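# Load desk boxes into tote, one per red bin

## Task

Count every red bin on the shelving, then move that same number of boxes from the desk into the gray tote standing on the desk. Each moved box must rest fully inside the tote, none sitting on its rim. Nothing new may end up on the floor, and every other object must stay on its shelf, table or counter. The robot must not fall over or finish leaning, which counts as failure, and the result only counts if it stays in place without the robot holding it.

## Robot and tools

ROBOT. A Hello Robot Stretch 3 with one arm. It has a two-wheeled base (0.33 m long, 0.34 m wide), a lift that raises the arm along a mast, and a telescoping arm that reaches out to the robot's RIGHT side, ending in a wrist and a two-finger gripper. The base cannot slide sideways, so to shift the gripper forward or back you drive the base. Turning in place pivots about the point midway between the drive wheels, 0.05 m behind the front edge. With the arm retracted and the wrist folded, a turn sweeps a radius of 0.28 m; an unfolded, level gripper reaches past that circle. Loose objects may occasionally be nudged by something else.

FRAMES. Base frame: origin on the floor between the drive wheels, x forward, y to the left, z up. hand_pose is reported in it, at the point where closed fingertips meet. Odometry frame is the base frame at the start. Headings and turns are positive to the left.

CAMERAS. head_camera and nav_camera are on the head (aimed by head_pan_rad and head_tilt_rad); wrist_camera rides on the gripper. Every successful execute_actions result contains one image per camera, taken when the call ends. Send an empty actions list just to look.

TOOL execute_actions. Argument actions: a list run in order. Each action may hold robot, steps and until. steps is an integer 1 to 450 control steps at 30 per second (default 1); {"steps": n} alone just waits. robot holds one command, a list of up to 8 commands run one after another, or {"stop": true}, which brakes everything and clears the queue. A command can contain:
- base: exactly one of translate_m (a relative drive in metres, forward positive, absolute value at most 1) or rotate_rad (a relative turn in radians, left/counter-clockwise positive, absolute value at most 3.2). Both are offsets from where the base is when that command begins.
- joints: absolute targets by name; unnamed joints keep their current goal. lift_m 0 to 1.1 (arm height on mast, m); arm_m 0 to 0.52 (extension, m); wrist_yaw_rad -1.345 to 4.42 (0 along the arm, positive toward the front, 3.0 folded over the base); wrist_pitch_rad -1.57 to 0.451 (0 level, negative tips the fingers down); wrist_roll_rad -2.911 to 2.911; gripper_m -0.089 to 0.179 (wider is higher; the real fingertip gap is 0.007 smaller when nearly shut, 0.025 smaller when wide, and zero below 0.007); head_pan_rad -3.953 to 1.73 (0 ahead, positive left, -1.57 along the arm); head_tilt_rad -1.53 to 0.419 (negative looks down).
- contact_limits: {"arm_m": effort %} 1 to 100, the motor effort at which the arm halts; lower is gentler, but too low stops instantly. Lasts until the next arm_m command.
In a list, {"pause_s": s} waits up to 15 s. Base and joint motions in one command start together and keep running past the action and while you think. A new command overrides goals it names at once and discards the rest of an older queue. A bad value rejects the whole call.
until ends an action early when all its conditions hold. {"robot": {"status": "ended"}} waits for everything to stop moving and the queue to finish (use it with steps 450). Other fields: base_status, each joint's reading, _goal and _status, refusals, queue, queue_left, with comparisons like [">", 0.3] or ["!=", "moving"]. {"any": {"status": "ended"}} fires when any one motion ends. Don't wait for a reading with "=", since done allows tolerance.

TOOL zoom_image. camera: head_camera, nav_camera or wrist_camera; region: [x0, y0, x1, y1] pixels of that camera's latest image, top-left origin, no more than 504 by 504.

TOOL finished_scene. scene: the current scene's integer. Irreversible; wait until all motion has ended first, because commanded motions continue and are then braked.

RESULT LINES. base_status shows progress as (translate_m done of goal). joint_goals, joint_status and measured_speeds per joint. Status words: moving, done, off_target (came to rest short; may still press), contact_stop (lift or arm pressed hard and went slack until commanded again), time_out, stopped, not_commanded, torque_fault (wrist servo off about 10 s; goals refused). refusals and queue (idle, running, done, dropped, stopped), queue_left. Lines starting refused:, dropped: or replaced: explain what went wrong. robot.on_its_own appears when a goal differs from yours, a joint is slack or off, a resting motor strains, or base_tilt drifts 3 degrees or more. lidar_m: 12 distances in 30-degree sectors, the 1st straight ahead, counting counter-clockwise, in a plane 0.17 m up (sees table legs, not tops). wrist_depth_mm and head_depth_mm: 7x7 grids of median depths. motor_effort in percent with peak in brackets; readings are offset and noisy. base_tilt in degrees, forward and right positive.

GRIPPING. Close to a value below the object's width to hold it (lower squeezes harder, but the stall guard may ease off so it can slip); open at least 0.02 beyond where the fingertips touched to let go. Neither the reading nor done proves a grasp: check the cameras.

SPEED. Full base speed (0.30 m/s, 1.9 rad/s) only with lift_m under 0.30, arm_m under 0.03 and wrist_yaw_rad over 2.54; otherwise 0.10 m/s and 0.63 rad/s.

SAFETY. Fold or unfold the wrist only with lift_m 0.32 to 0.95, wrist_pitch_rad -0.4 and roll near 0; after folding, lift_m may go to 0.25. With wrist_yaw_rad below -0.4, keep pitch at -0.5 or lower. Pressing against something rigid with the gripper higher than about 0.45 m can topple the robot, and a repeat push after a contact_stop is riskier. Never drive while the gripper is hooked on or pushing something fixed. If it snags or leans, reverse the last move in small steps, free the gripper, and if still tilted drop lift_m to about 0.2. Avoid dropping, slamming or hard pushing objects, and do not knock things onto the floor.

Each tool is called as name([rows], argument=value, ...), one row to a line, values as JSON.

## Session

execute_actions(actions=[])

Scene clock: 0.00 s.
robot.base_odometry: x=+0.000 y=+0.000 heading=+0.000 (m, m, rad; robot's odometry frame)
robot.turned_by_wheels: +0.000 (rad since the last result)
robot.turned_by_imu: +0.000 (rad since the last result)
robot.base_tilt: forward=-0.5 right=+0.5 (deg)
robot.lidar_m: 1.92 1.74 0.87 0.70 0.70 0.76 1.18 2.41 1.49 0.94 1.17 1.75
robot.head_depth_mm: 2062 2558 2556 2531 2549 2534 2408 / 2078 2723 2330 2325 2303 2287 2199 / 2079 2597 2502 2522 2392 2398 2301 / 2076 2503 2472 2466 2491 2357 2305 / 2093 2387 2414 2393 2377 2368 2296 / 2096 2322 2013 1981 1926 1907 1865 / 2121 2256 2243 2202 2221 2023 2195
robot.base_status: not_commanded
robot.joint_positions: lift_m=+0.474 arm_m=+0.000 wrist_yaw_rad=+2.960 wrist_pitch_rad=-0.457 wrist_roll_rad=+0.005 gripper_m=+0.037 head_pan_rad=-0.007 head_tilt_rad=+0.000
robot.joint_goals: lift_m=+0.474 arm_m=+0.000 wrist_yaw_rad=+2.960 wrist_pitch_rad=-0.457 wrist_roll_rad=+0.005 gripper_m=+0.037 head_pan_rad=-0.007 head_tilt_rad=+0.000
robot.joint_status: lift_m=not_commanded arm_m=not_commanded wrist_yaw_rad=not_commanded wrist_pitch_rad=not_commanded wrist_roll_rad=not_commanded gripper_m=not_commanded head_pan_rad=not_commanded head_tilt_rad=not_commanded
robot.measured_speeds: translate_m=+0.000 rotate_rad=+0.000 lift_m=+0.000 arm_m=+0.000 wrist_yaw_rad=+0.000 wrist_pitch_rad=+0.000 wrist_roll_rad=+0.000 head_pan_rad=+0.000 head_tilt_rad=+0.000
robot: refusals=0 queue=idle queue_left=0
robot.motor_effort: left_wheel=+0 right_wheel=+1 lift_m=+27 arm_m=+0 wrist_yaw_rad=+0 wrist_pitch_rad=+4 wrist_roll_rad=+0 gripper_m=+0 head_pan_rad=+0 head_tilt_rad=+3 (%)
robot.hand_pose: x=+0.0183 y=+0.0710 z=+0.4778 quat_wxyz=(+0.222, +0.702, +0.097, +0.670) (m; robot's base frame)
robot.wrist_depth_mm: 557 - 693 755 883 - - / 602 634 757 847 951 - - / 643 705 833 930 - - - / 703 762 882 927 928 933 918 / 740 781 - 783 825 788 783 / 693 676 - 670 662 676 693 / 598 593 - 611 609 595 600
pictures: head_camera (sideways: a quarter turn clockwise sets it upright), nav_camera (sideways: a quarter turn counterclockwise sets it upright), wrist_camera
Images, in order (width x height): head_camera 896x504, nav_camera 672x504, wrist_camera 644x364.

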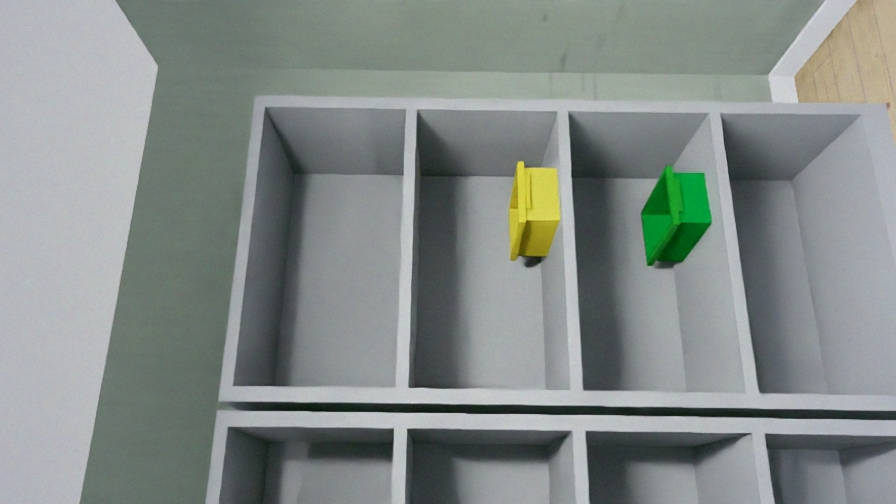

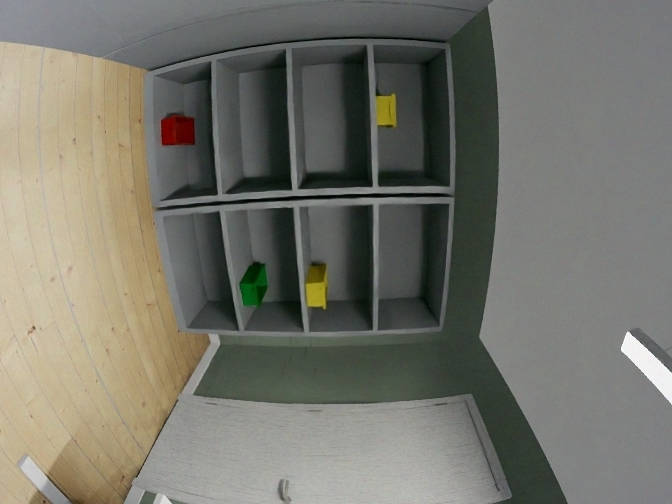

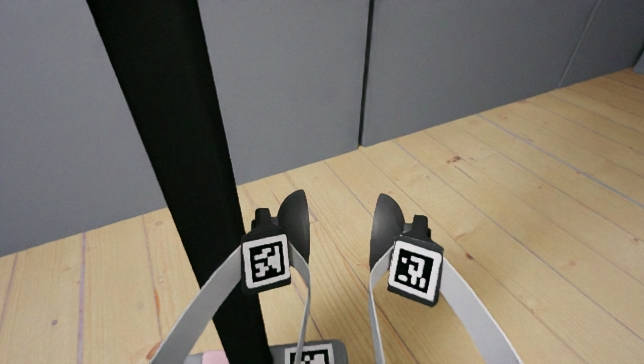

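execute_actions([
  {"robot":{"joints":{"head_pan_rad":-1.57,"head_tilt_rad":-0.4}},"steps":450,"until":{"robot":{"status":"ended"}}},
])

Scene clock: 4.73 s.
robot.base_odometry: x=+0.000 y=+0.000 heading=+0.000 (m, m, rad; robot's odometry frame)
robot.turned_by_wheels: +0.000 (rad since the last result)
robot.turned_by_imu: +0.001 (rad since the last result)
robot.base_tilt: forward=-0.4 right=+0.6 (deg)
robot.lidar_m: 1.92 1.74 0.87 0.70 0.70 0.76 1.19 2.41 1.50 0.94 1.17 1.75
robot.head_depth_mm: 1606 1745 1867 1500 1220 1746 1476 / 1559 1675 1806 1527 1222 1830 1489 / 1517 1614 1736 1446 1129 1764 1489 / 1479 1566 1677 1523 1112 1768 1457 / 1408 1515 1626 1529 1063 1709 1488 / 1374 1470 1566 1531 1025 1767 1480 / 1342 1417 1520 1525 1006 1710 1480
robot.base_status: not_commanded
robot.joint_positions: lift_m=+0.474 arm_m=+0.000 wrist_yaw_rad=+2.960 wrist_pitch_rad=-0.457 wrist_roll_rad=+0.005 gripper_m=+0.037 head_pan_rad=-1.563 head_tilt_rad=-0.395
robot.joint_goals: lift_m=+0.474 arm_m=+0.000 wrist_yaw_rad=+2.960 wrist_pitch_rad=-0.457 wrist_roll_rad=+0.005 gripper_m=+0.037 head_pan_rad=-1.570 head_tilt_rad=-0.400
robot.joint_status: lift_m=not_commanded arm_m=not_commanded wrist_yaw_rad=not_commanded wrist_pitch_rad=not_commanded wrist_roll_rad=not_commanded gripper_m=not_commanded head_pan_rad=done head_tilt_rad=done
robot.measured_speeds: translate_m=+0.000 rotate_rad=+0.000 lift_m=+0.000 arm_m=+0.000 wrist_yaw_rad=+0.000 wrist_pitch_rad=+0.000 wrist_roll_rad=+0.000 head_pan_rad=+0.000 head_tilt_rad=+0.000
robot: refusals=0 queue=done queue_left=0
robot.motor_effort: left_wheel=+1(0) right_wheel=+0(0) lift_m=+27(27) arm_m=-1(0) wrist_yaw_rad=-1(1) wrist_pitch_rad=+4(4) wrist_roll_rad=+0(0) gripper_m=+0(0) head_pan_rad=-4(50) head_tilt_rad=-4(31) (%)
robot.hand_pose: x=+0.0183 y=+0.0710 z=+0.4778 quat_wxyz=(+0.222, +0.702, +0.097, +0.670) (m; robot's base frame)
robot.wrist_depth_mm: 558 - 690 760 876 - - / 596 639 749 839 987 - - / 638 702 832 947 - - - / 688 746 892 921 922 921 944 / 746 785 - 780 808 779 782 / 687 681 - 683 658 673 680 / 601 596 - 612 611 601 606
pictures: head_camera (sideways: a quarter turn clockwise sets it upright), nav_camera (sideways: a quarter turn counterclockwise sets it upright), wrist_camera
camera_calibration (this result's frames):
head_camera: T_world_to_cam=[[-0.00126894, 0.369633, -0.929177, 1.22784], [0.999591, 0.0270041, 0.00937731, -0.0184205], [0.0285578, -0.928786, -0.369516, 0.439032], [0, 0, 0, 1]] pos_world=[0.00743329, -0.0455853, 1.30328]
nav_camera: T_world_to_cam=[[-0.0175286, -0.417174, 0.908658, -1.14164], [-0.998871, -0.0328236, -0.0343385, 0.100066], [0.0441505, -0.908234, -0.416127, 0.496225], [0, 0, 0, 1]] pos_world=[0.058033, -0.0222876, 1.24729]
wrist_camera: T_world_to_cam=[[0.992808, -0.119691, 0.00243386, -0.000745312], [-0.0736002, -0.626278, -0.776118, 0.438642], [0.0944186, 0.770357, -0.630583, 0.410946], [0, 0, 0, 1]] pos_world=[-0.00577683, -0.0419523, 0.599576]
Images, in order (width x height): head_camera 896x504, nav_camera 672x504, wrist_camera 644x364.

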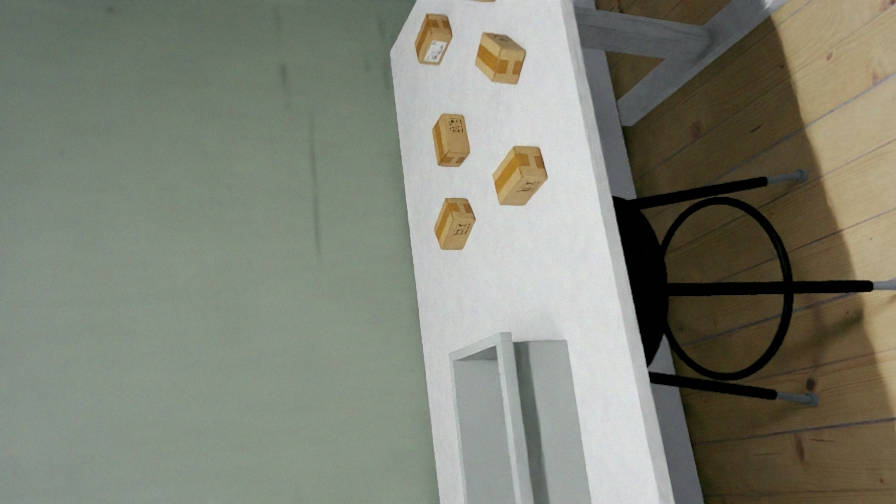

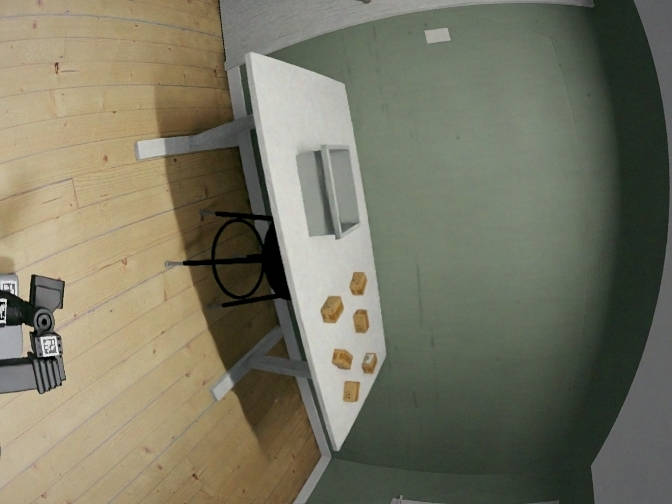

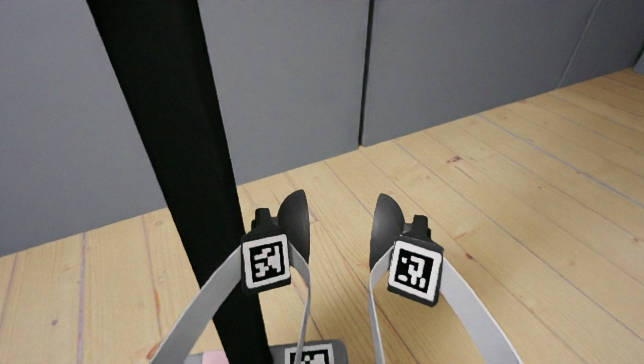

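Desk with 6 boxes on the right. Now look behind.

execute_actions([
  {"robot":{"joints":{"head_pan_rad":-3.14,"head_tilt_rad":-0.3}},"steps":450,"until":{"robot":{"status":"ended"}}},
])

Scene clock: 7.93 s.
robot.base_odometry: x=+0.000 y=+0.000 heading=+0.000 (m, m, rad; robot's odometry frame)
robot.turned_by_wheels: +0.000 (rad since the last result)
robot.turned_by_imu: +0.001 (rad since the last result)
robot.base_tilt: forward=-0.4 right=+0.5 (deg)
robot.lidar_m: 1.93 1.74 0.87 0.70 0.70 0.76 1.18 2.40 1.50 0.94 1.17 1.75
robot.head_depth_mm: 1050 1076 1100 1141 1172 1208 1255 / 1230 1270 1317 1358 1409 1461 1497 / 2322 2446 2552 2747 2637 1882 1604 / 2271 2390 2476 2632 2771 2035 1602 / 2187 2305 2416 2574 2620 2029 1591 / 2120 2219 2353 2474 2589 2027 1610 / 2058 2149 2262 2397 2507 2024 1608
robot.base_status: not_commanded
robot.joint_positions: lift_m=+0.474 arm_m=+0.000 wrist_yaw_rad=+2.960 wrist_pitch_rad=-0.457 wrist_roll_rad=+0.005 gripper_m=+0.037 head_pan_rad=-3.133 head_tilt_rad=-0.310
robot.joint_goals: lift_m=+0.474 arm_m=+0.000 wrist_yaw_rad=+2.960 wrist_pitch_rad=-0.457 wrist_roll_rad=+0.005 gripper_m=+0.037 head_pan_rad=-3.140 head_tilt_rad=-0.300
robot.joint_status: lift_m=not_commanded arm_m=not_commanded wrist_yaw_rad=not_commanded wrist_pitch_rad=not_commanded wrist_roll_rad=not_commanded gripper_m=not_commanded head_pan_rad=done head_tilt_rad=done
robot.measured_speeds: translate_m=+0.000 rotate_rad=+0.000 lift_m=+0.000 arm_m=+0.000 wrist_yaw_rad=+0.000 wrist_pitch_rad=+0.000 wrist_roll_rad=+0.000 head_pan_rad=+0.000 head_tilt_rad=+0.000
robot: refusals=0 queue=done queue_left=0
robot.motor_effort: left_wheel=+0(1) right_wheel=+0(0) lift_m=+27(27) arm_m=-1(0) wrist_yaw_rad=-1(1) wrist_pitch_rad=+4(4) wrist_roll_rad=+0(0) gripper_m=+0(0) head_pan_rad=-5(49) head_tilt_rad=+6(18) (%)
robot.hand_pose: x=+0.0183 y=+0.0710 z=+0.4778 quat_wxyz=(+0.222, +0.702, +0.097, +0.670) (m; robot's base frame)
robot.wrist_depth_mm: 558 - 688 766 896 - - / 595 638 746 842 982 - - / 634 698 852 941 - - - / 684 771 894 925 938 929 934 / 751 797 - 783 812 791 782 / 688 694 - 676 662 677 674 / 600 605 - 615 612 614 597
pictures: head_camera (sideways: a quarter turn clockwise sets it upright), nav_camera (sideways: a quarter turn counterclockwise sets it upright), wrist_camera
camera_calibration (this result's frames):
head_camera: T_world_to_cam=[[0.289596, 0.000855626, -0.957148, 1.26259], [0.0285236, -0.999563, 0.0077366, -0.0103619], [-0.956724, -0.0295418, -0.289494, 0.3409], [0, 0, 0, 1]] pos_world=[-0.0391976, -0.00136691, 1.30725]
nav_camera: T_world_to_cam=[[-0.33872, 0.0178904, 0.940717, -1.18152], [-0.0364359, 0.99882, -0.0321147, 0.0913034], [-0.940181, -0.0451538, -0.337669, 0.400127], [0, 0, 0, 1]] pos_world=[-0.0206853, -0.0519907, 1.24952]
wrist_camera: T_world_to_cam=[[0.992808, -0.119691, 0.00243368, -0.000745219], [-0.0736004, -0.626278, -0.776118, 0.438642], [0.0944185, 0.770357, -0.630584, 0.410946], [0, 0, 0, 1]] pos_world=[-0.00577682, -0.0419523, 0.599576]
Images, in order (width x height): head_camera 896x504, nav_camera 672x504, wrist_camera 644x364.

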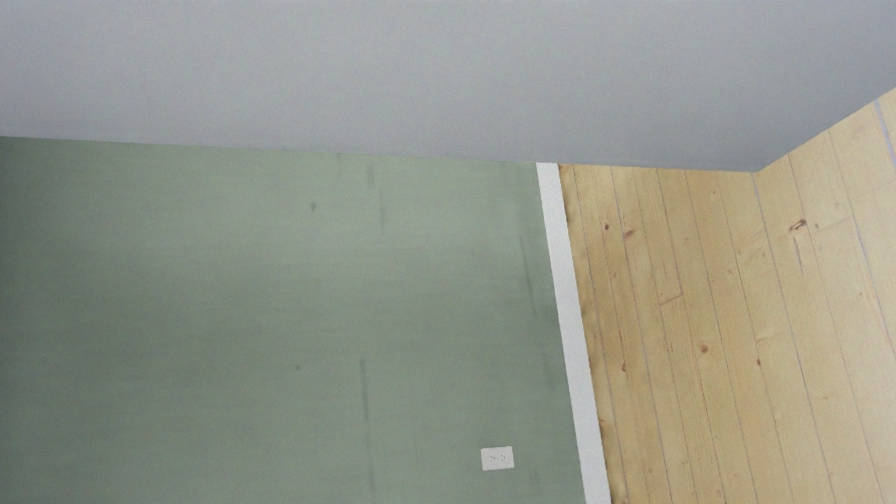

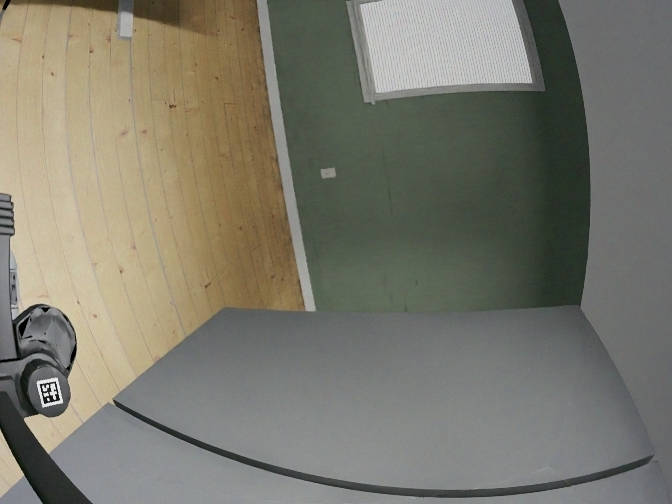

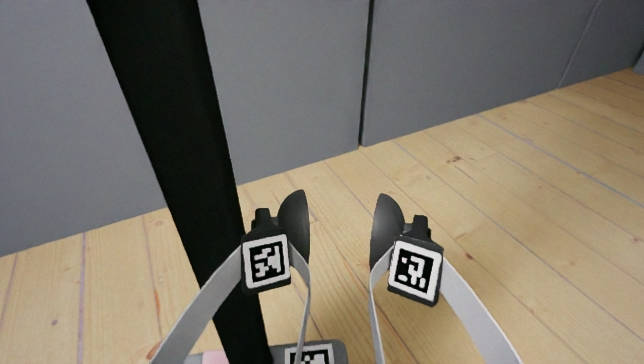

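execute_actions([
  {"robot":[{"base":{"rotate_rad":0.14},"joints":{"lift_m":0.26,"head_tilt_rad":-0.6}},{"base":{"translate_m":-1.0}},{"base":{"translate_m":-1.0}}],"steps":450,"until":{"robot":{"status":"ended"}}},
])

Scene clock: 37.43 s.
robot.base_odometry: x=-1.980 y=-0.279 heading=+0.140 (m, m, rad; robot's odometry frame)
robot.turned_by_wheels: +0.140 (rad since the last result)
robot.turned_by_imu: +0.131 (rad since the last result)
robot.base_tilt: forward=-0.3 right=+0.4 (deg)
robot.lidar_m: 3.92 0.61 0.67 1.70 0.90 0.53 0.46 0.46 0.54 0.96 1.90 1.91
robot.head_depth_mm: 403 446 498 562 650 769 932 / 395 436 485 549 628 741 893 / 388 427 475 534 611 714 858 / 381 418 465 520 594 692 824 / 375 410 454 508 577 667 789 / 368 402 444 496 561 645 763 / 362 394 434 484 547 629 734
robot.base_status: done (translate_m -1.0000 of -1.0000)
robot.joint_positions: lift_m=+0.260 arm_m=+0.000 wrist_yaw_rad=+2.960 wrist_pitch_rad=-0.458 wrist_roll_rad=+0.005 gripper_m=+0.037 head_pan_rad=-3.133 head_tilt_rad=-0.594
robot.joint_goals: lift_m=+0.260 arm_m=+0.000 wrist_yaw_rad=+2.960 wrist_pitch_rad=-0.458 wrist_roll_rad=+0.005 gripper_m=+0.037 head_pan_rad=-3.140 head_tilt_rad=-0.600
robot.joint_status: lift_m=done arm_m=not_commanded wrist_yaw_rad=not_commanded wrist_pitch_rad=not_commanded wrist_roll_rad=not_commanded gripper_m=not_commanded head_pan_rad=done head_tilt_rad=done
robot.measured_speeds: translate_m=+0.000 rotate_rad=+0.000 lift_m=+0.000 arm_m=+0.000 wrist_yaw_rad=+0.000 wrist_pitch_rad=+0.000 wrist_roll_rad=+0.000 head_pan_rad=+0.000 head_tilt_rad=+0.000
robot: refusals=0 queue=done queue_left=0
robot.motor_effort: left_wheel=+0(12) right_wheel=+2(7) lift_m=+23(26) arm_m=+0(0) wrist_yaw_rad=-1(1) wrist_pitch_rad=+4(4) wrist_roll_rad=+0(0) gripper_m=+0(0) head_pan_rad=-5(4) head_tilt_rad=-4(28) (%)
robot.hand_pose: x=+0.0183 y=+0.0709 z=+0.2640 quat_wxyz=(+0.223, +0.702, +0.097, +0.670) (m; robot's base frame)
robot.wrist_depth_mm: - - - - - 667 520 / 900 922 946 949 893 698 536 / 733 737 736 735 736 677 558 / 602 597 600 602 600 601 579 / 511 522 - 519 518 508 507 / - - - - 427 439 436 / - - - - 391 387 389
pictures: head_camera (sideways: a quarter turn clockwise sets it upright), nav_camera (sideways: a quarter turn counterclockwise sets it upright), wrist_camera
camera_calibration (this result's frames):
head_camera: T_world_to_cam=[[0.545906, 0.00292246, -0.837841, 1.10536], [0.0252117, -0.999598, 0.0129403, -0.0171126], [-0.837467, -0.0281876, -0.54576, 0.673647], [0, 0, 0, 1]] pos_world=[-0.0388359, -0.00134756, 1.29399]
nav_camera: T_world_to_cam=[[-0.588468, 0.0158967, 0.808365, -1.00736], [-0.025985, 0.998918, -0.0385604, 0.0996182], [-0.808103, -0.0436969, -0.587418, 0.724295], [0, 0, 0, 1]] pos_world=[-0.00490524, -0.0518472, 1.24362]
wrist_camera: T_world_to_cam=[[0.992808, -0.11969, 0.00239347, -0.000209132], [-0.0736925, -0.62678, -0.775704, 0.272606], [0.094344, 0.769949, -0.631093, 0.276382], [0, 0, 0, 1]] pos_world=[-0.00577833, -0.041961, 0.385885]
Images, in order (width x height): head_camera 896x504, nav_camera 672x504, wrist_camera 644x364.

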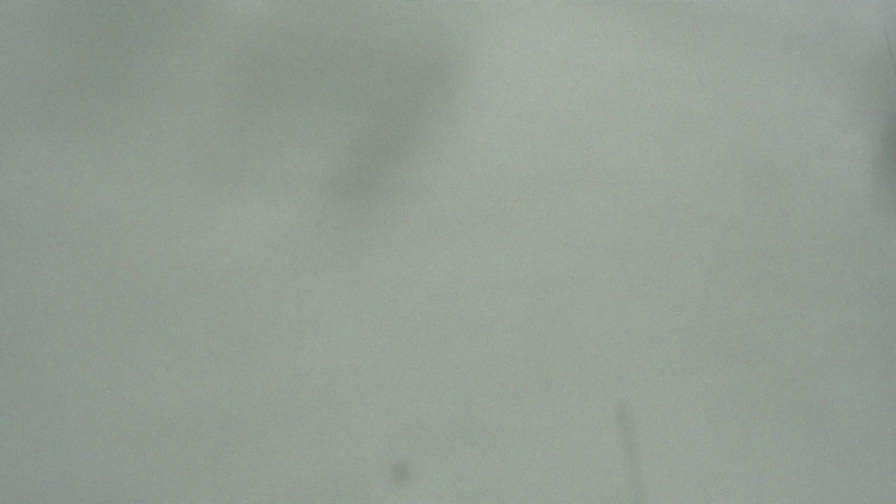

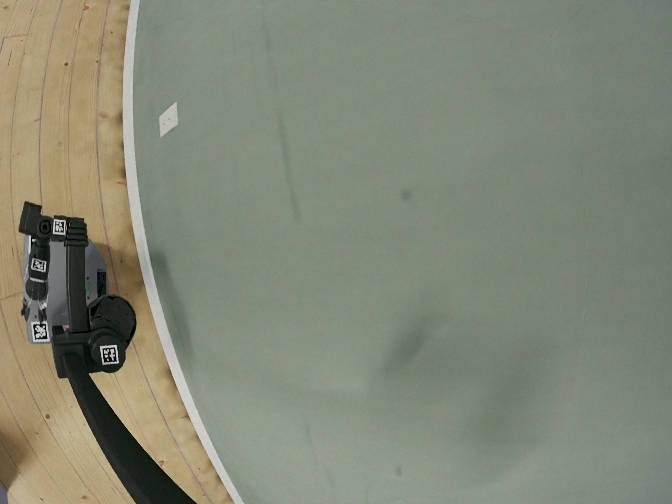

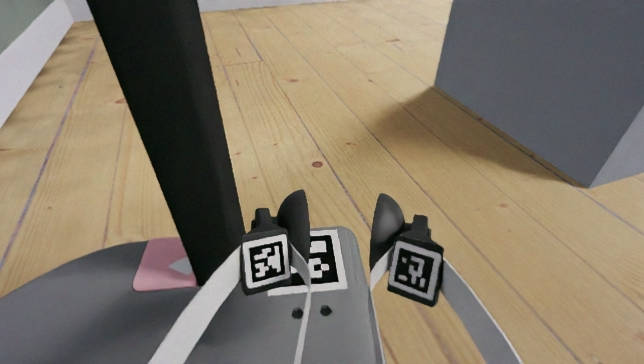

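execute_actions([
  {"robot":[{"base":{"rotate_rad":1.68},"joints":{"head_pan_rad":-1.65,"head_tilt_rad":-0.15}},{"base":{"translate_m":0.95}}],"steps":450,"until":{"robot":{"status":"ended"}}},
])

Scene clock: 47.07 s.
robot.base_odometry: x=-2.215 y=+0.642 heading=+1.820 (m, m, rad; robot's odometry frame)
robot.turned_by_wheels: +1.680 (rad since the last result)
robot.turned_by_imu: +1.686 (rad since the last result)
robot.base_tilt: forward=-0.3 right=+0.4 (deg)
robot.lidar_m: 0.76 0.77 0.65 0.60 0.60 0.75 1.54 0.72 0.50 1.34 1.27 0.83
robot.head_depth_mm: 731 584 1348 1378 897 603 547 / 1248 835 1332 1367 964 732 1071 / 1230 1255 1301 1349 1039 1428 1061 / 1240 1256 1289 1341 1369 1411 1456 / 3053 3079 3106 3240 3196 2418 1897 / 3056 - - - 3942 2530 1918 / 3119 3833 3985 - 3893 2588 1901
robot.base_status: done (translate_m +0.9500 of +0.9500)
robot.joint_positions: lift_m=+0.260 arm_m=+0.000 wrist_yaw_rad=+2.960 wrist_pitch_rad=-0.458 wrist_roll_rad=+0.005 gripper_m=+0.037 head_pan_rad=-1.657 head_tilt_rad=-0.161
robot.joint_goals: lift_m=+0.260 arm_m=+0.000 wrist_yaw_rad=+2.960 wrist_pitch_rad=-0.458 wrist_roll_rad=+0.005 gripper_m=+0.037 head_pan_rad=-1.650 head_tilt_rad=-0.150
robot.joint_status: lift_m=done arm_m=not_commanded wrist_yaw_rad=not_commanded wrist_pitch_rad=not_commanded wrist_roll_rad=not_commanded gripper_m=not_commanded head_pan_rad=done head_tilt_rad=done
robot.measured_speeds: translate_m=+0.000 rotate_rad=+0.000 lift_m=+0.000 arm_m=+0.000 wrist_yaw_rad=+0.000 wrist_pitch_rad=+0.000 wrist_roll_rad=+0.000 head_pan_rad=+0.000 head_tilt_rad=+0.000
robot: refusals=0 queue=done queue_left=0
robot.motor_effort: left_wheel=-2(11) right_wheel=+3(13) lift_m=+24(23) arm_m=+0(1) wrist_yaw_rad=+0(0) wrist_pitch_rad=+4(4) wrist_roll_rad=+0(0) gripper_m=+0(0) head_pan_rad=+4(49) head_tilt_rad=+6(38) (%)
robot.hand_pose: x=+0.0183 y=+0.0709 z=+0.2640 quat_wxyz=(+0.223, +0.702, +0.097, +0.670) (m; robot's base frame)
robot.wrist_depth_mm: 519 - 583 615 654 710 710 / 563 592 631 667 724 767 736 / 600 637 684 713 732 726 699 / 607 600 597 593 605 605 598 / 507 523 - 520 527 508 513 / - - - - 425 438 441 / - - - - 387 389 390
pictures: head_camera (sideways: a quarter turn clockwise sets it upright), nav_camera (sideways: a quarter turn counterclockwise sets it upright), wrist_camera
camera_calibration (this result's frames):
head_camera: T_world_to_cam=[[0.0140761, 0.143794, -0.989508, 1.30658], [0.997866, -0.065129, 0.00473051, -0.0123626], [-0.0637654, -0.987462, -0.144403, 0.146603], [0, 0, 0, 1]] pos_world=[0.00329282, -0.0439188, 1.3141]
nav_camera: T_world_to_cam=[[-0.0375424, -0.192814, 0.980517, -1.23536], [-0.998176, 0.0536677, -0.027665, 0.0913829], [-0.0472879, -0.979767, -0.194477, 0.208313], [0, 0, 0, 1]] pos_world=[0.0546886, -0.0390008, 1.25433]
wrist_camera: T_world_to_cam=[[0.992808, -0.11969, 0.00239308, -0.000211201], [-0.0736931, -0.62678, -0.775703, 0.272594], [0.094344, 0.769948, -0.631093, 0.276396], [0, 0, 0, 1]] pos_world=[-0.00577828, -0.041979, 0.385884]
Images, in order (width x height): head_camera 896x504, nav_camera 672x504, wrist_camera 644x364.

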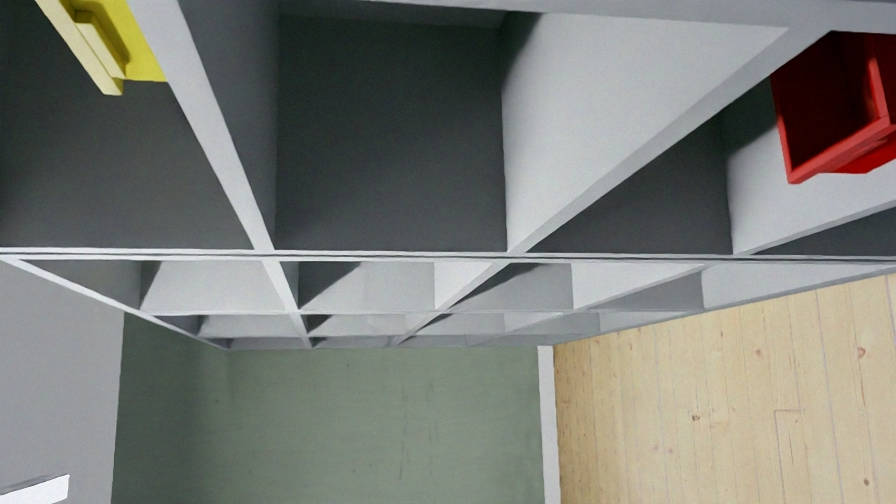

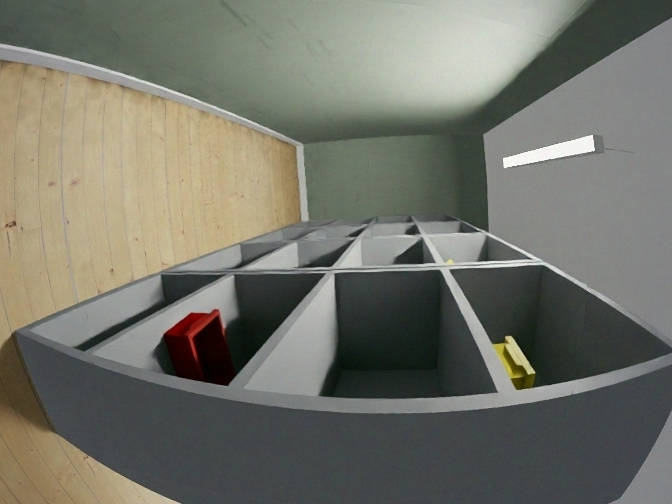

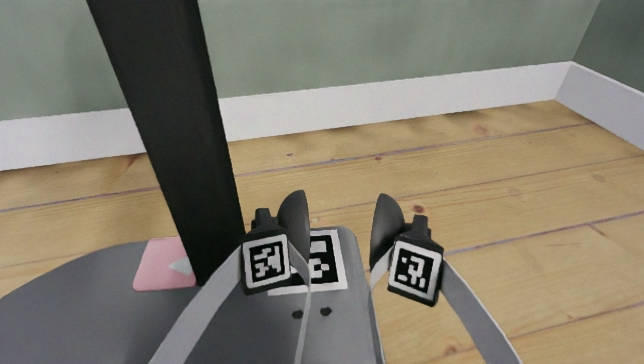

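execute_actions([
  {"robot":[{"base":{"rotate_rad":-1.13},"joints":{"head_pan_rad":-0.9,"head_tilt_rad":-0.15}},{"base":{"translate_m":1.0}},{"base":{"rotate_rad":-0.34}}],"steps":450,"until":{"robot":{"status":"ended"}}},
])

Scene clock: 66.07 s.
robot.base_odometry: x=-1.443 y=+1.278 heading=+0.350 (m, m, rad; robot's odometry frame)
robot.turned_by_wheels: -1.470 (rad since the last result)
robot.turned_by_imu: -1.461 (rad since the last result)
robot.base_tilt: forward=-0.4 right=+0.6 (deg)
robot.lidar_m: 1.95 0.66 0.48 0.45 0.47 0.63 1.55 1.60 0.75 1.02 0.67 1.41
robot.head_depth_mm: 749 585 830 869 871 632 1010 / 633 628 688 718 750 663 821 / 586 600 619 636 662 671 703 / 626 645 662 680 703 725 750 / 1261 1037 1336 1379 953 1335 1056 / 1362 949 1474 1524 1026 1505 1071 / 1375 1010 1455 1492 1117 1502 1123
robot.base_status: done (rotate_rad -0.3399 of -0.3400)
robot.joint_positions: lift_m=+0.260 arm_m=+0.000 wrist_yaw_rad=+2.960 wrist_pitch_rad=-0.458 wrist_roll_rad=+0.005 gripper_m=+0.037 head_pan_rad=-0.907 head_tilt_rad=-0.161
robot.joint_goals: lift_m=+0.260 arm_m=+0.000 wrist_yaw_rad=+2.960 wrist_pitch_rad=-0.458 wrist_roll_rad=+0.005 gripper_m=+0.037 head_pan_rad=-0.900 head_tilt_rad=-0.150
robot.joint_status: lift_m=done arm_m=not_commanded wrist_yaw_rad=not_commanded wrist_pitch_rad=not_commanded wrist_roll_rad=not_commanded gripper_m=not_commanded head_pan_rad=done head_tilt_rad=done
robot.measured_speeds: translate_m=+0.000 rotate_rad=+0.000 lift_m=+0.000 arm_m=+0.000 wrist_yaw_rad=+0.000 wrist_pitch_rad=+0.000 wrist_roll_rad=+0.000 head_pan_rad=+0.000 head_tilt_rad=+0.000
robot: refusals=0 queue=done queue_left=0
robot.motor_effort: left_wheel=+3(13) right_wheel=-2(8) lift_m=+24(24) arm_m=-1(1) wrist_yaw_rad=-1(1) wrist_pitch_rad=+4(4) wrist_roll_rad=+0(0) gripper_m=+0(0) head_pan_rad=+3(47) head_tilt_rad=+6(5) (%)
robot.hand_pose: x=+0.0183 y=+0.0709 z=+0.2640 quat_wxyz=(+0.223, +0.702, +0.097, +0.670) (m; robot's base frame)
robot.wrist_depth_mm: 430 - 450 469 483 500 514 / 464 474 498 507 535 557 578 / 508 515 553 569 596 608 633 / 551 560 577 593 598 600 598 / 508 519 - 523 529 506 512 / - - - - 427 440 442 / - - - - 389 389 388
pictures: head_camera (sideways: a quarter turn clockwise sets it upright), nav_camera (sideways: a quarter turn counterclockwise sets it upright), wrist_camera
camera_calibration (this result's frames):
head_camera: T_world_to_cam=[[-0.0876534, 0.114743, -0.989521, 1.30722], [0.774565, 0.632476, 0.00472866, -0.010998], [0.626391, -0.766034, -0.144315, 0.142277], [0, 0, 0, 1]] pos_world=[0.0339797, -0.0340495, 1.31411]
nav_camera: T_world_to_cam=[[0.103895, -0.166608, 0.980534, -1.23624], [-0.766979, -0.641076, -0.0276621, 0.0899688], [0.633205, -0.749175, -0.19439, 0.204047], [0, 0, 0, 1]] pos_world=[0.0682392, 0.00457573, 1.25433]
wrist_camera: T_world_to_cam=[[0.992808, -0.11969, 0.00239217, -0.000212272], [-0.0736954, -0.626794, -0.775692, 0.27258], [0.0943421, 0.769938, -0.631107, 0.276409], [0, 0, 0, 1]] pos_world=[-0.00577833, -0.0419914, 0.385882]
Images, in order (width x height): head_camera 896x504, nav_camera 672x504, wrist_camera 644x364.

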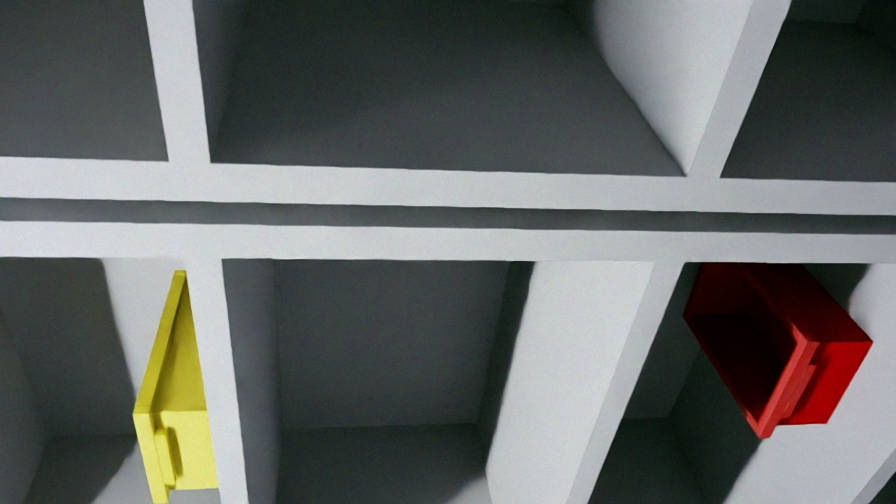

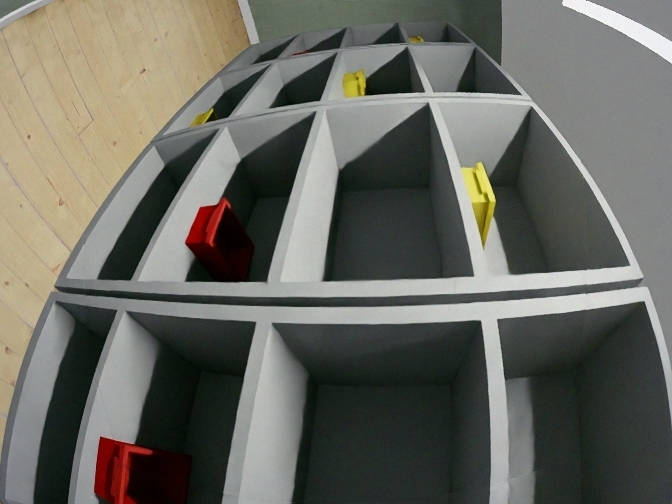

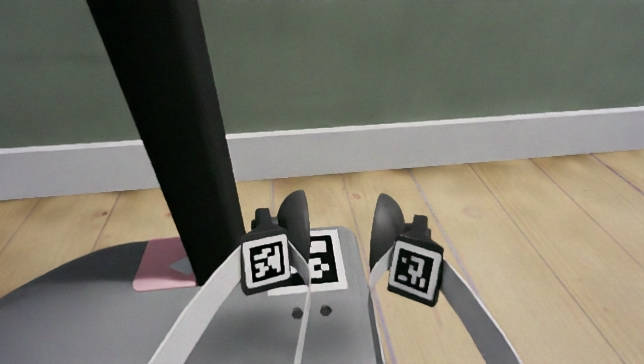

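execute_actions([
  {"robot":{"joints":{"head_pan_rad":-1.5,"head_tilt_rad":-0.6}},"steps":450,"until":{"robot":{"status":"ended"}}},
])

execute_actions([
  {"robot":[{"base":{"translate_m":1.0},"joints":{"head_pan_rad":-1.3,"head_tilt_rad":-0.5}}],"steps":450,"until":{"robot":{"status":"ended"}}},
])

Scene clock: 73.87 s.
robot.base_odometry: x=-1.443 y=+1.278 heading=+0.350 (m, m, rad; robot's odometry frame)
robot.turned_by_wheels: +0.000 (rad since the last result)
robot.turned_by_imu: +0.001 (rad since the last result)
robot.base_tilt: forward=-0.4 right=+0.5 (deg)
robot.lidar_m: 1.95 0.66 0.47 0.45 0.47 0.63 1.55 1.59 0.74 1.02 0.67 1.41
robot.head_depth_mm: 846 926 746 1140 1077 873 1221 / 851 935 747 1068 1035 870 1224 / 856 941 747 1069 1036 868 1220 / 863 944 744 1177 1074 914 1217 / 873 947 747 1197 1080 917 1223 / 878 951 749 1182 1076 937 1200 / 858 889 750 884 950 916 1074
robot.base_status: done (rotate_rad -0.3399 of -0.3400)
robot.joint_positions: lift_m=+0.260 arm_m=+0.000 wrist_yaw_rad=+2.960 wrist_pitch_rad=-0.458 wrist_roll_rad=+0.005 gripper_m=+0.037 head_pan_rad=-1.493 head_tilt_rad=-0.592
robot.joint_goals: lift_m=+0.260 arm_m=+0.000 wrist_yaw_rad=+2.960 wrist_pitch_rad=-0.458 wrist_roll_rad=+0.005 gripper_m=+0.037 head_pan_rad=-1.500 head_tilt_rad=-0.600
robot.joint_status: lift_m=done arm_m=not_commanded wrist_yaw_rad=not_commanded wrist_pitch_rad=not_commanded wrist_roll_rad=not_commanded gripper_m=not_commanded head_pan_rad=done head_tilt_rad=done
robot.measured_speeds: translate_m=+0.000 rotate_rad=+0.000 lift_m=+0.000 arm_m=+0.000 wrist_yaw_rad=+0.000 wrist_pitch_rad=+0.000 wrist_roll_rad=+0.000 head_pan_rad=+0.000 head_tilt_rad=+0.000
robot: refusals=0 queue=done queue_left=0
robot.motor_effort: left_wheel=+3(4) right_wheel=-2(2) lift_m=+24(24) arm_m=-2(1) wrist_yaw_rad=+0(1) wrist_pitch_rad=+4(4) wrist_roll_rad=+0(0) gripper_m=+0(0) head_pan_rad=-5(46) head_tilt_rad=-5(38) (%)
robot.hand_pose: x=+0.0183 y=+0.0709 z=+0.2640 quat_wxyz=(+0.223, +0.702, +0.097, +0.670) (m; robot's base frame)
robot.wrist_depth_mm: 430 - 449 471 480 501 520 / 464 480 493 511 533 547 581 / 506 531 547 568 589 600 631 / 554 561 577 596 601 600 600 / 509 520 - 525 532 511 507 / - - - - 431 439 445 / - - - - 387 388 389
pictures: head_camera (sideways: a quarter turn clockwise sets it upright), nav_camera (sideways: a quarter turn counterclockwise sets it upright), wrist_camera
camera_calibration (this result's frames):
head_camera: T_world_to_cam=[[-0.0407581, 0.543072, -0.838696, 1.11006], [0.995427, 0.0946515, 0.0129141, -0.0229967], [0.0863972, -0.834334, -0.544446, 0.666302], [0, 0, 0, 1]] pos_world=[0.0105687, -0.0447458, 1.29406]
nav_camera: T_world_to_cam=[[0.0249464, -0.586885, 0.809286, -1.0123], [-0.994691, -0.0954157, -0.0385329, 0.105492], [0.099833, -0.804029, -0.58615, 0.717107], [0, 0, 0, 1]] pos_world=[0.0585939, -0.00746588, 1.24364]
wrist_camera: T_world_to_cam=[[0.992808, -0.11969, 0.00239224, -0.000212289], [-0.0736953, -0.626794, -0.775692, 0.27258], [0.0943421, 0.769937, -0.631107, 0.276409], [0, 0, 0, 1]] pos_world=[-0.00577834, -0.0419914, 0.385882]
Images, in order (width x height): head_camera 896x504, nav_camera 672x504, wrist_camera 644x364.

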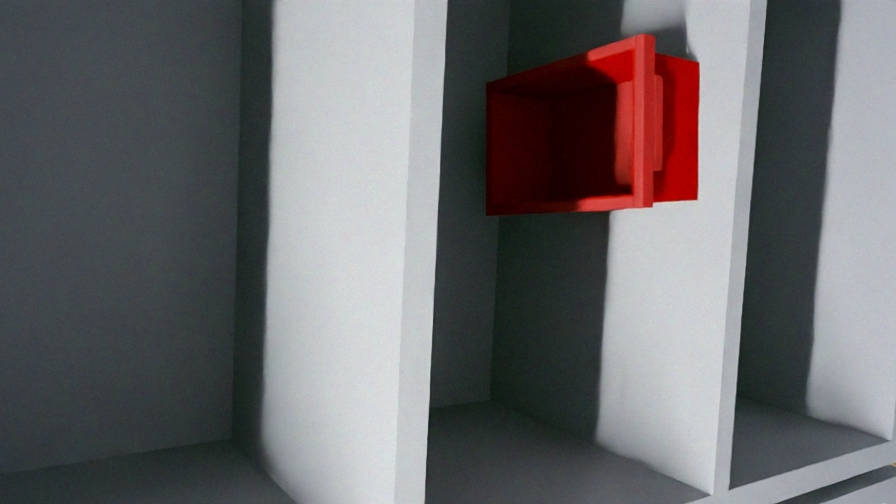

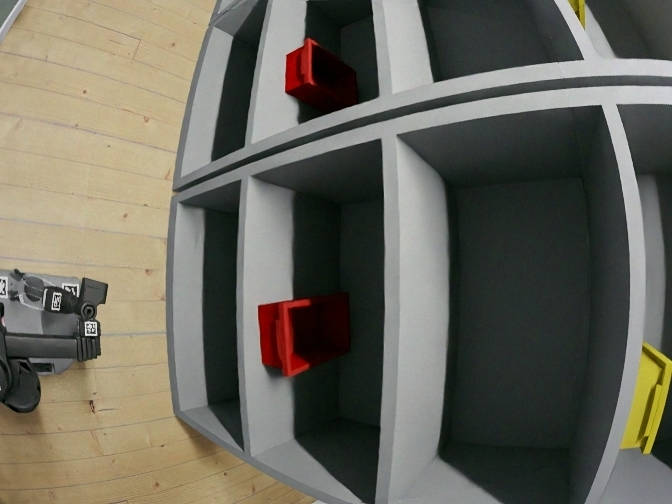

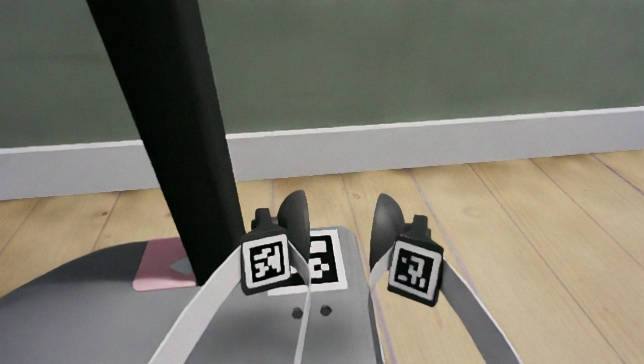

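Scene clock: 78.90 s.
robot.base_odometry: x=-0.504 y=+1.621 heading=+0.350 (m, m, rad; robot's odometry frame)
robot.turned_by_wheels: +0.000 (rad since the last result)
robot.turned_by_imu: +0.008 (rad since the last result)
robot.base_tilt: forward=-0.4 right=+0.5 (deg)
robot.lidar_m: 1.99 0.69 0.50 0.48 0.49 0.66 1.74 0.78 0.77 1.00 0.62 0.91
robot.head_depth_mm: 808 870 914 637 1110 955 803 / 827 896 937 637 1142 959 843 / 849 921 942 635 1165 957 862 / 854 927 922 668 1153 953 1202 / 688 733 778 667 900 904 994 / 558 583 612 646 732 821 945 / 493 542 598 667 758 932 1256
robot.base_status: done (translate_m +1.0000 of +1.0000)
robot.joint_positions: lift_m=+0.260 arm_m=+0.000 wrist_yaw_rad=+2.960 wrist_pitch_rad=-0.458 wrist_roll_rad=+0.005 gripper_m=+0.037 head_pan_rad=-1.307 head_tilt_rad=-0.507
robot.joint_goals: lift_m=+0.260 arm_m=+0.000 wrist_yaw_rad=+2.960 wrist_pitch_rad=-0.458 wrist_roll_rad=+0.005 gripper_m=+0.037 head_pan_rad=-1.300 head_tilt_rad=-0.500
robot.joint_status: lift_m=done arm_m=not_commanded wrist_yaw_rad=not_commanded wrist_pitch_rad=not_commanded wrist_roll_rad=not_commanded gripper_m=not_commanded head_pan_rad=done head_tilt_rad=done
robot.measured_speeds: translate_m=+0.000 rotate_rad=+0.000 lift_m=+0.000 arm_m=+0.000 wrist_yaw_rad=+0.000 wrist_pitch_rad=+0.000 wrist_roll_rad=+0.000 head_pan_rad=+0.000 head_tilt_rad=+0.000
robot: refusals=0 queue=done queue_left=0
robot.motor_effort: left_wheel=+2(12) right_wheel=-2(6) lift_m=+24(23) arm_m=+0(0) wrist_yaw_rad=+0(0) wrist_pitch_rad=+5(4) wrist_roll_rad=+0(0) gripper_m=+0(0) head_pan_rad=+6(26) head_tilt_rad=+4(19) (%)
robot.hand_pose: x=+0.0183 y=+0.0709 z=+0.2640 quat_wxyz=(+0.223, +0.702, +0.097, +0.670) (m; robot's base frame)
robot.wrist_depth_mm: 447 - 472 487 501 523 547 / 493 496 522 536 558 580 592 / 539 546 568 586 606 633 661 / 562 571 597 593 596 605 603 / 507 524 - 518 522 510 510 / - - - - 425 442 441 / - - - - 388 388 389
pictures: head_camera (sideways: a quarter turn clockwise sets it upright), nav_camera (sideways: a quarter turn counterclockwise sets it upright), wrist_camera
camera_calibration (this result's frames):
head_camera: T_world_to_cam=[[-0.121242, 0.455693, -0.881842, 1.16681], [0.960592, 0.277727, 0.0114465, -0.0208749], [0.250127, -0.845702, -0.471407, 0.57027], [0, 0, 0, 1]] pos_world=[0.0188791, -0.0436323, 1.29801]
nav_camera: T_world_to_cam=[[0.114397, -0.50393, 0.856135, -1.07393], [-0.959163, -0.280436, -0.0369036, 0.103158], [0.258688, -0.816952, -0.515432, 0.624133], [0, 0, 0, 1]] pos_world=[0.0603448, -0.00237243, 1.24494]
wrist_camera: T_world_to_cam=[[0.992808, -0.11969, 0.0023921, -0.000212215], [-0.0736953, -0.626794, -0.775692, 0.27258], [0.0943419, 0.769938, -0.631107, 0.276408], [0, 0, 0, 1]] pos_world=[-0.00577835, -0.0419914, 0.385882]
Images, in order (width x height): head_camera 896x504, nav_camera 672x504, wrist_camera 644x364.

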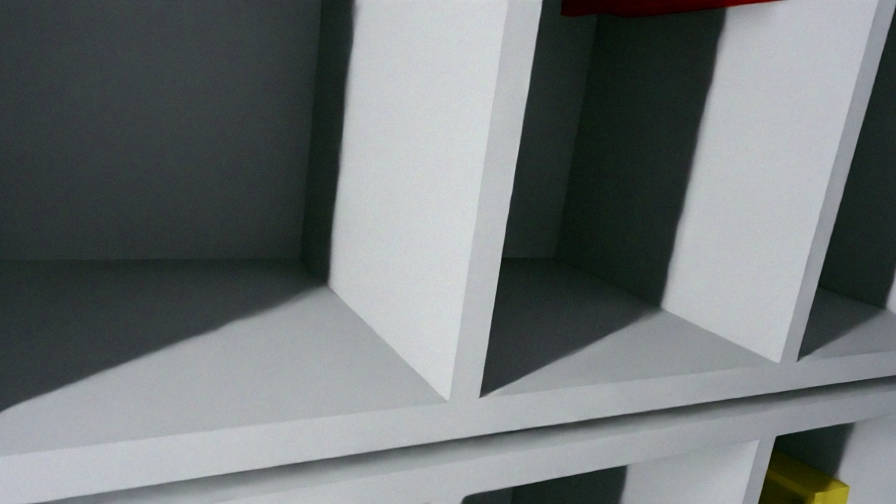

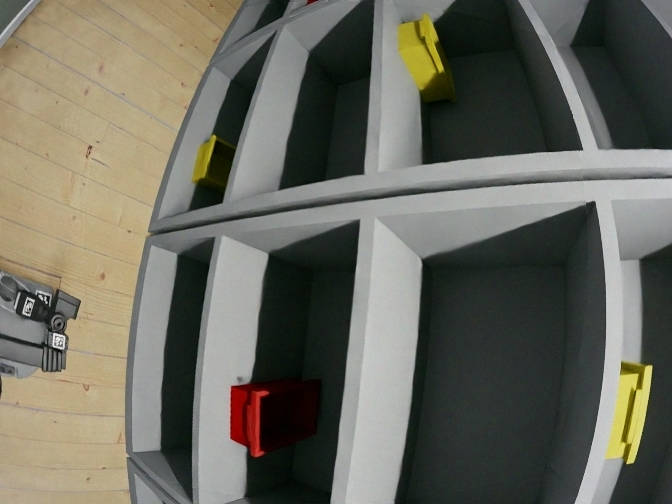

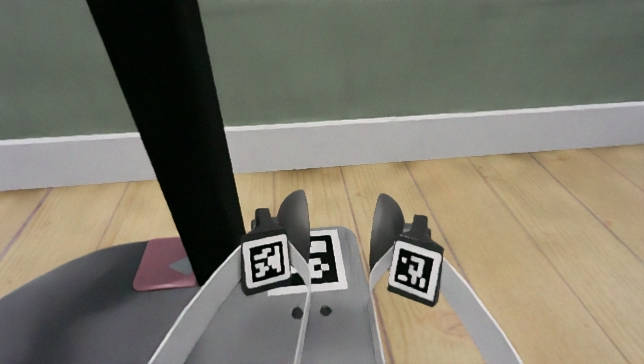

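execute_actions([
  {"robot":[{"base":{"translate_m":0.8},"joints":{"head_pan_rad":-0.85,"head_tilt_rad":-0.3}}],"steps":450,"until":{"robot":{"status":"ended"}}},
])

Scene clock: 94.67 s.
robot.base_odometry: x=+0.248 y=+1.895 heading=+0.350 (m, m, rad; robot's odometry frame)
robot.turned_by_wheels: +0.000 (rad since the last result)
robot.turned_by_imu: +0.007 (rad since the last result)
robot.base_tilt: forward=-0.4 right=+0.5 (deg)
robot.lidar_m: 1.43 0.71 0.51 0.49 0.50 0.68 1.83 1.42 0.66 0.61 0.69 0.74
robot.head_depth_mm: 512 834 904 888 670 1111 954 / 578 722 773 832 668 990 949 / 578 637 677 725 719 838 888 / 603 631 657 697 738 789 845 / 677 1305 1396 964 1305 1108 1007 / 844 1441 1543 1044 1629 1139 1466 / 851 1437 1505 1235 1568 1300 1515
robot.base_status: done (translate_m +0.8000 of +0.8000)
robot.joint_positions: lift_m=+0.260 arm_m=+0.000 wrist_yaw_rad=+2.960 wrist_pitch_rad=-0.458 wrist_roll_rad=+0.005 gripper_m=+0.037 head_pan_rad=-0.857 head_tilt_rad=-0.309
robot.joint_goals: lift_m=+0.260 arm_m=+0.000 wrist_yaw_rad=+2.960 wrist_pitch_rad=-0.458 wrist_roll_rad=+0.005 gripper_m=+0.037 head_pan_rad=-0.850 head_tilt_rad=-0.300
robot.joint_status: lift_m=done arm_m=not_commanded wrist_yaw_rad=not_commanded wrist_pitch_rad=not_commanded wrist_roll_rad=not_commanded gripper_m=not_commanded head_pan_rad=done head_tilt_rad=done
robot.measured_speeds: translate_m=+0.000 rotate_rad=+0.000 lift_m=+0.000 arm_m=+0.000 wrist_yaw_rad=+0.000 wrist_pitch_rad=+0.000 wrist_roll_rad=+0.000 head_pan_rad=+0.000 head_tilt_rad=+0.000
robot: refusals=0 queue=done queue_left=0
robot.motor_effort: left_wheel=+1(13) right_wheel=-1(5) lift_m=+24(24) arm_m=-1(1) wrist_yaw_rad=+0(0) wrist_pitch_rad=+4(4) wrist_roll_rad=+0(0) gripper_m=+0(0) head_pan_rad=+4(37) head_tilt_rad=+5(26) (%)
robot.hand_pose: x=+0.0183 y=+0.0709 z=+0.2640 quat_wxyz=(+0.223, +0.702, +0.097, +0.670) (m; robot's base frame)
robot.wrist_depth_mm: 461 - 483 500 515 529 552 / 502 517 530 548 565 598 609 / 550 562 587 594 615 645 680 / 580 591 599 600 603 593 598 / 506 521 - 527 522 506 512 / - - - - 429 443 444 / - - - - 390 387 391
pictures: head_camera (sideways: a quarter turn clockwise sets it upright), nav_camera (sideways: a quarter turn counterclockwise sets it upright), wrist_camera
camera_calibration (this result's frames):
head_camera: T_world_to_cam=[[-0.187824, 0.219513, -0.957359, 1.26577], [0.742911, 0.669346, 0.00772226, -0.0147011], [0.642499, -0.709782, -0.288798, 0.330238], [0, 0, 0, 1]] pos_world=[0.0364869, -0.0336159, 1.30728]
nav_camera: T_world_to_cam=[[0.20538, -0.269086, 0.940963, -1.18516], [-0.737207, -0.674904, -0.0320946, 0.095552], [0.643696, -0.687093, -0.336984, 0.389574], [0, 0, 0, 1]] pos_world=[0.0630818, 0.0132527, 1.24954]
wrist_camera: T_world_to_cam=[[0.992808, -0.11969, 0.00239205, -0.000212197], [-0.0736954, -0.626794, -0.775692, 0.272579], [0.0943418, 0.769937, -0.631107, 0.276408], [0, 0, 0, 1]] pos_world=[-0.00577835, -0.0419914, 0.385881]
Images, in order (width x height): head_camera 896x504, nav_camera 672x504, wrist_camera 644x364.

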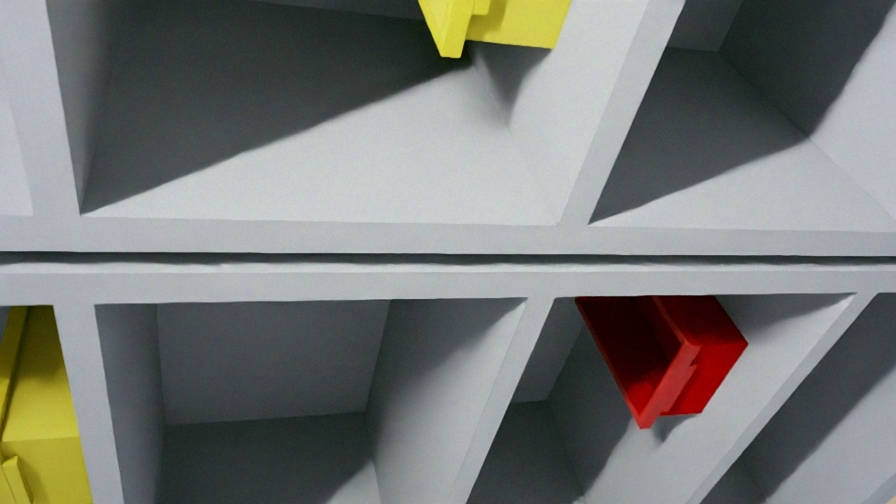

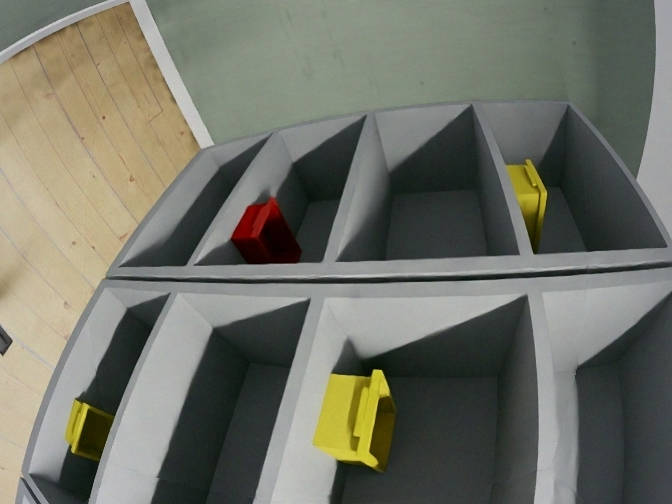

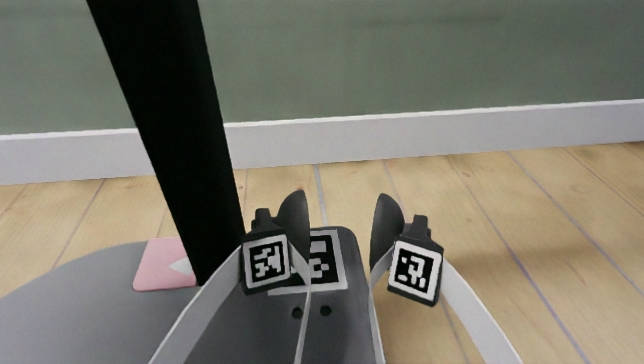

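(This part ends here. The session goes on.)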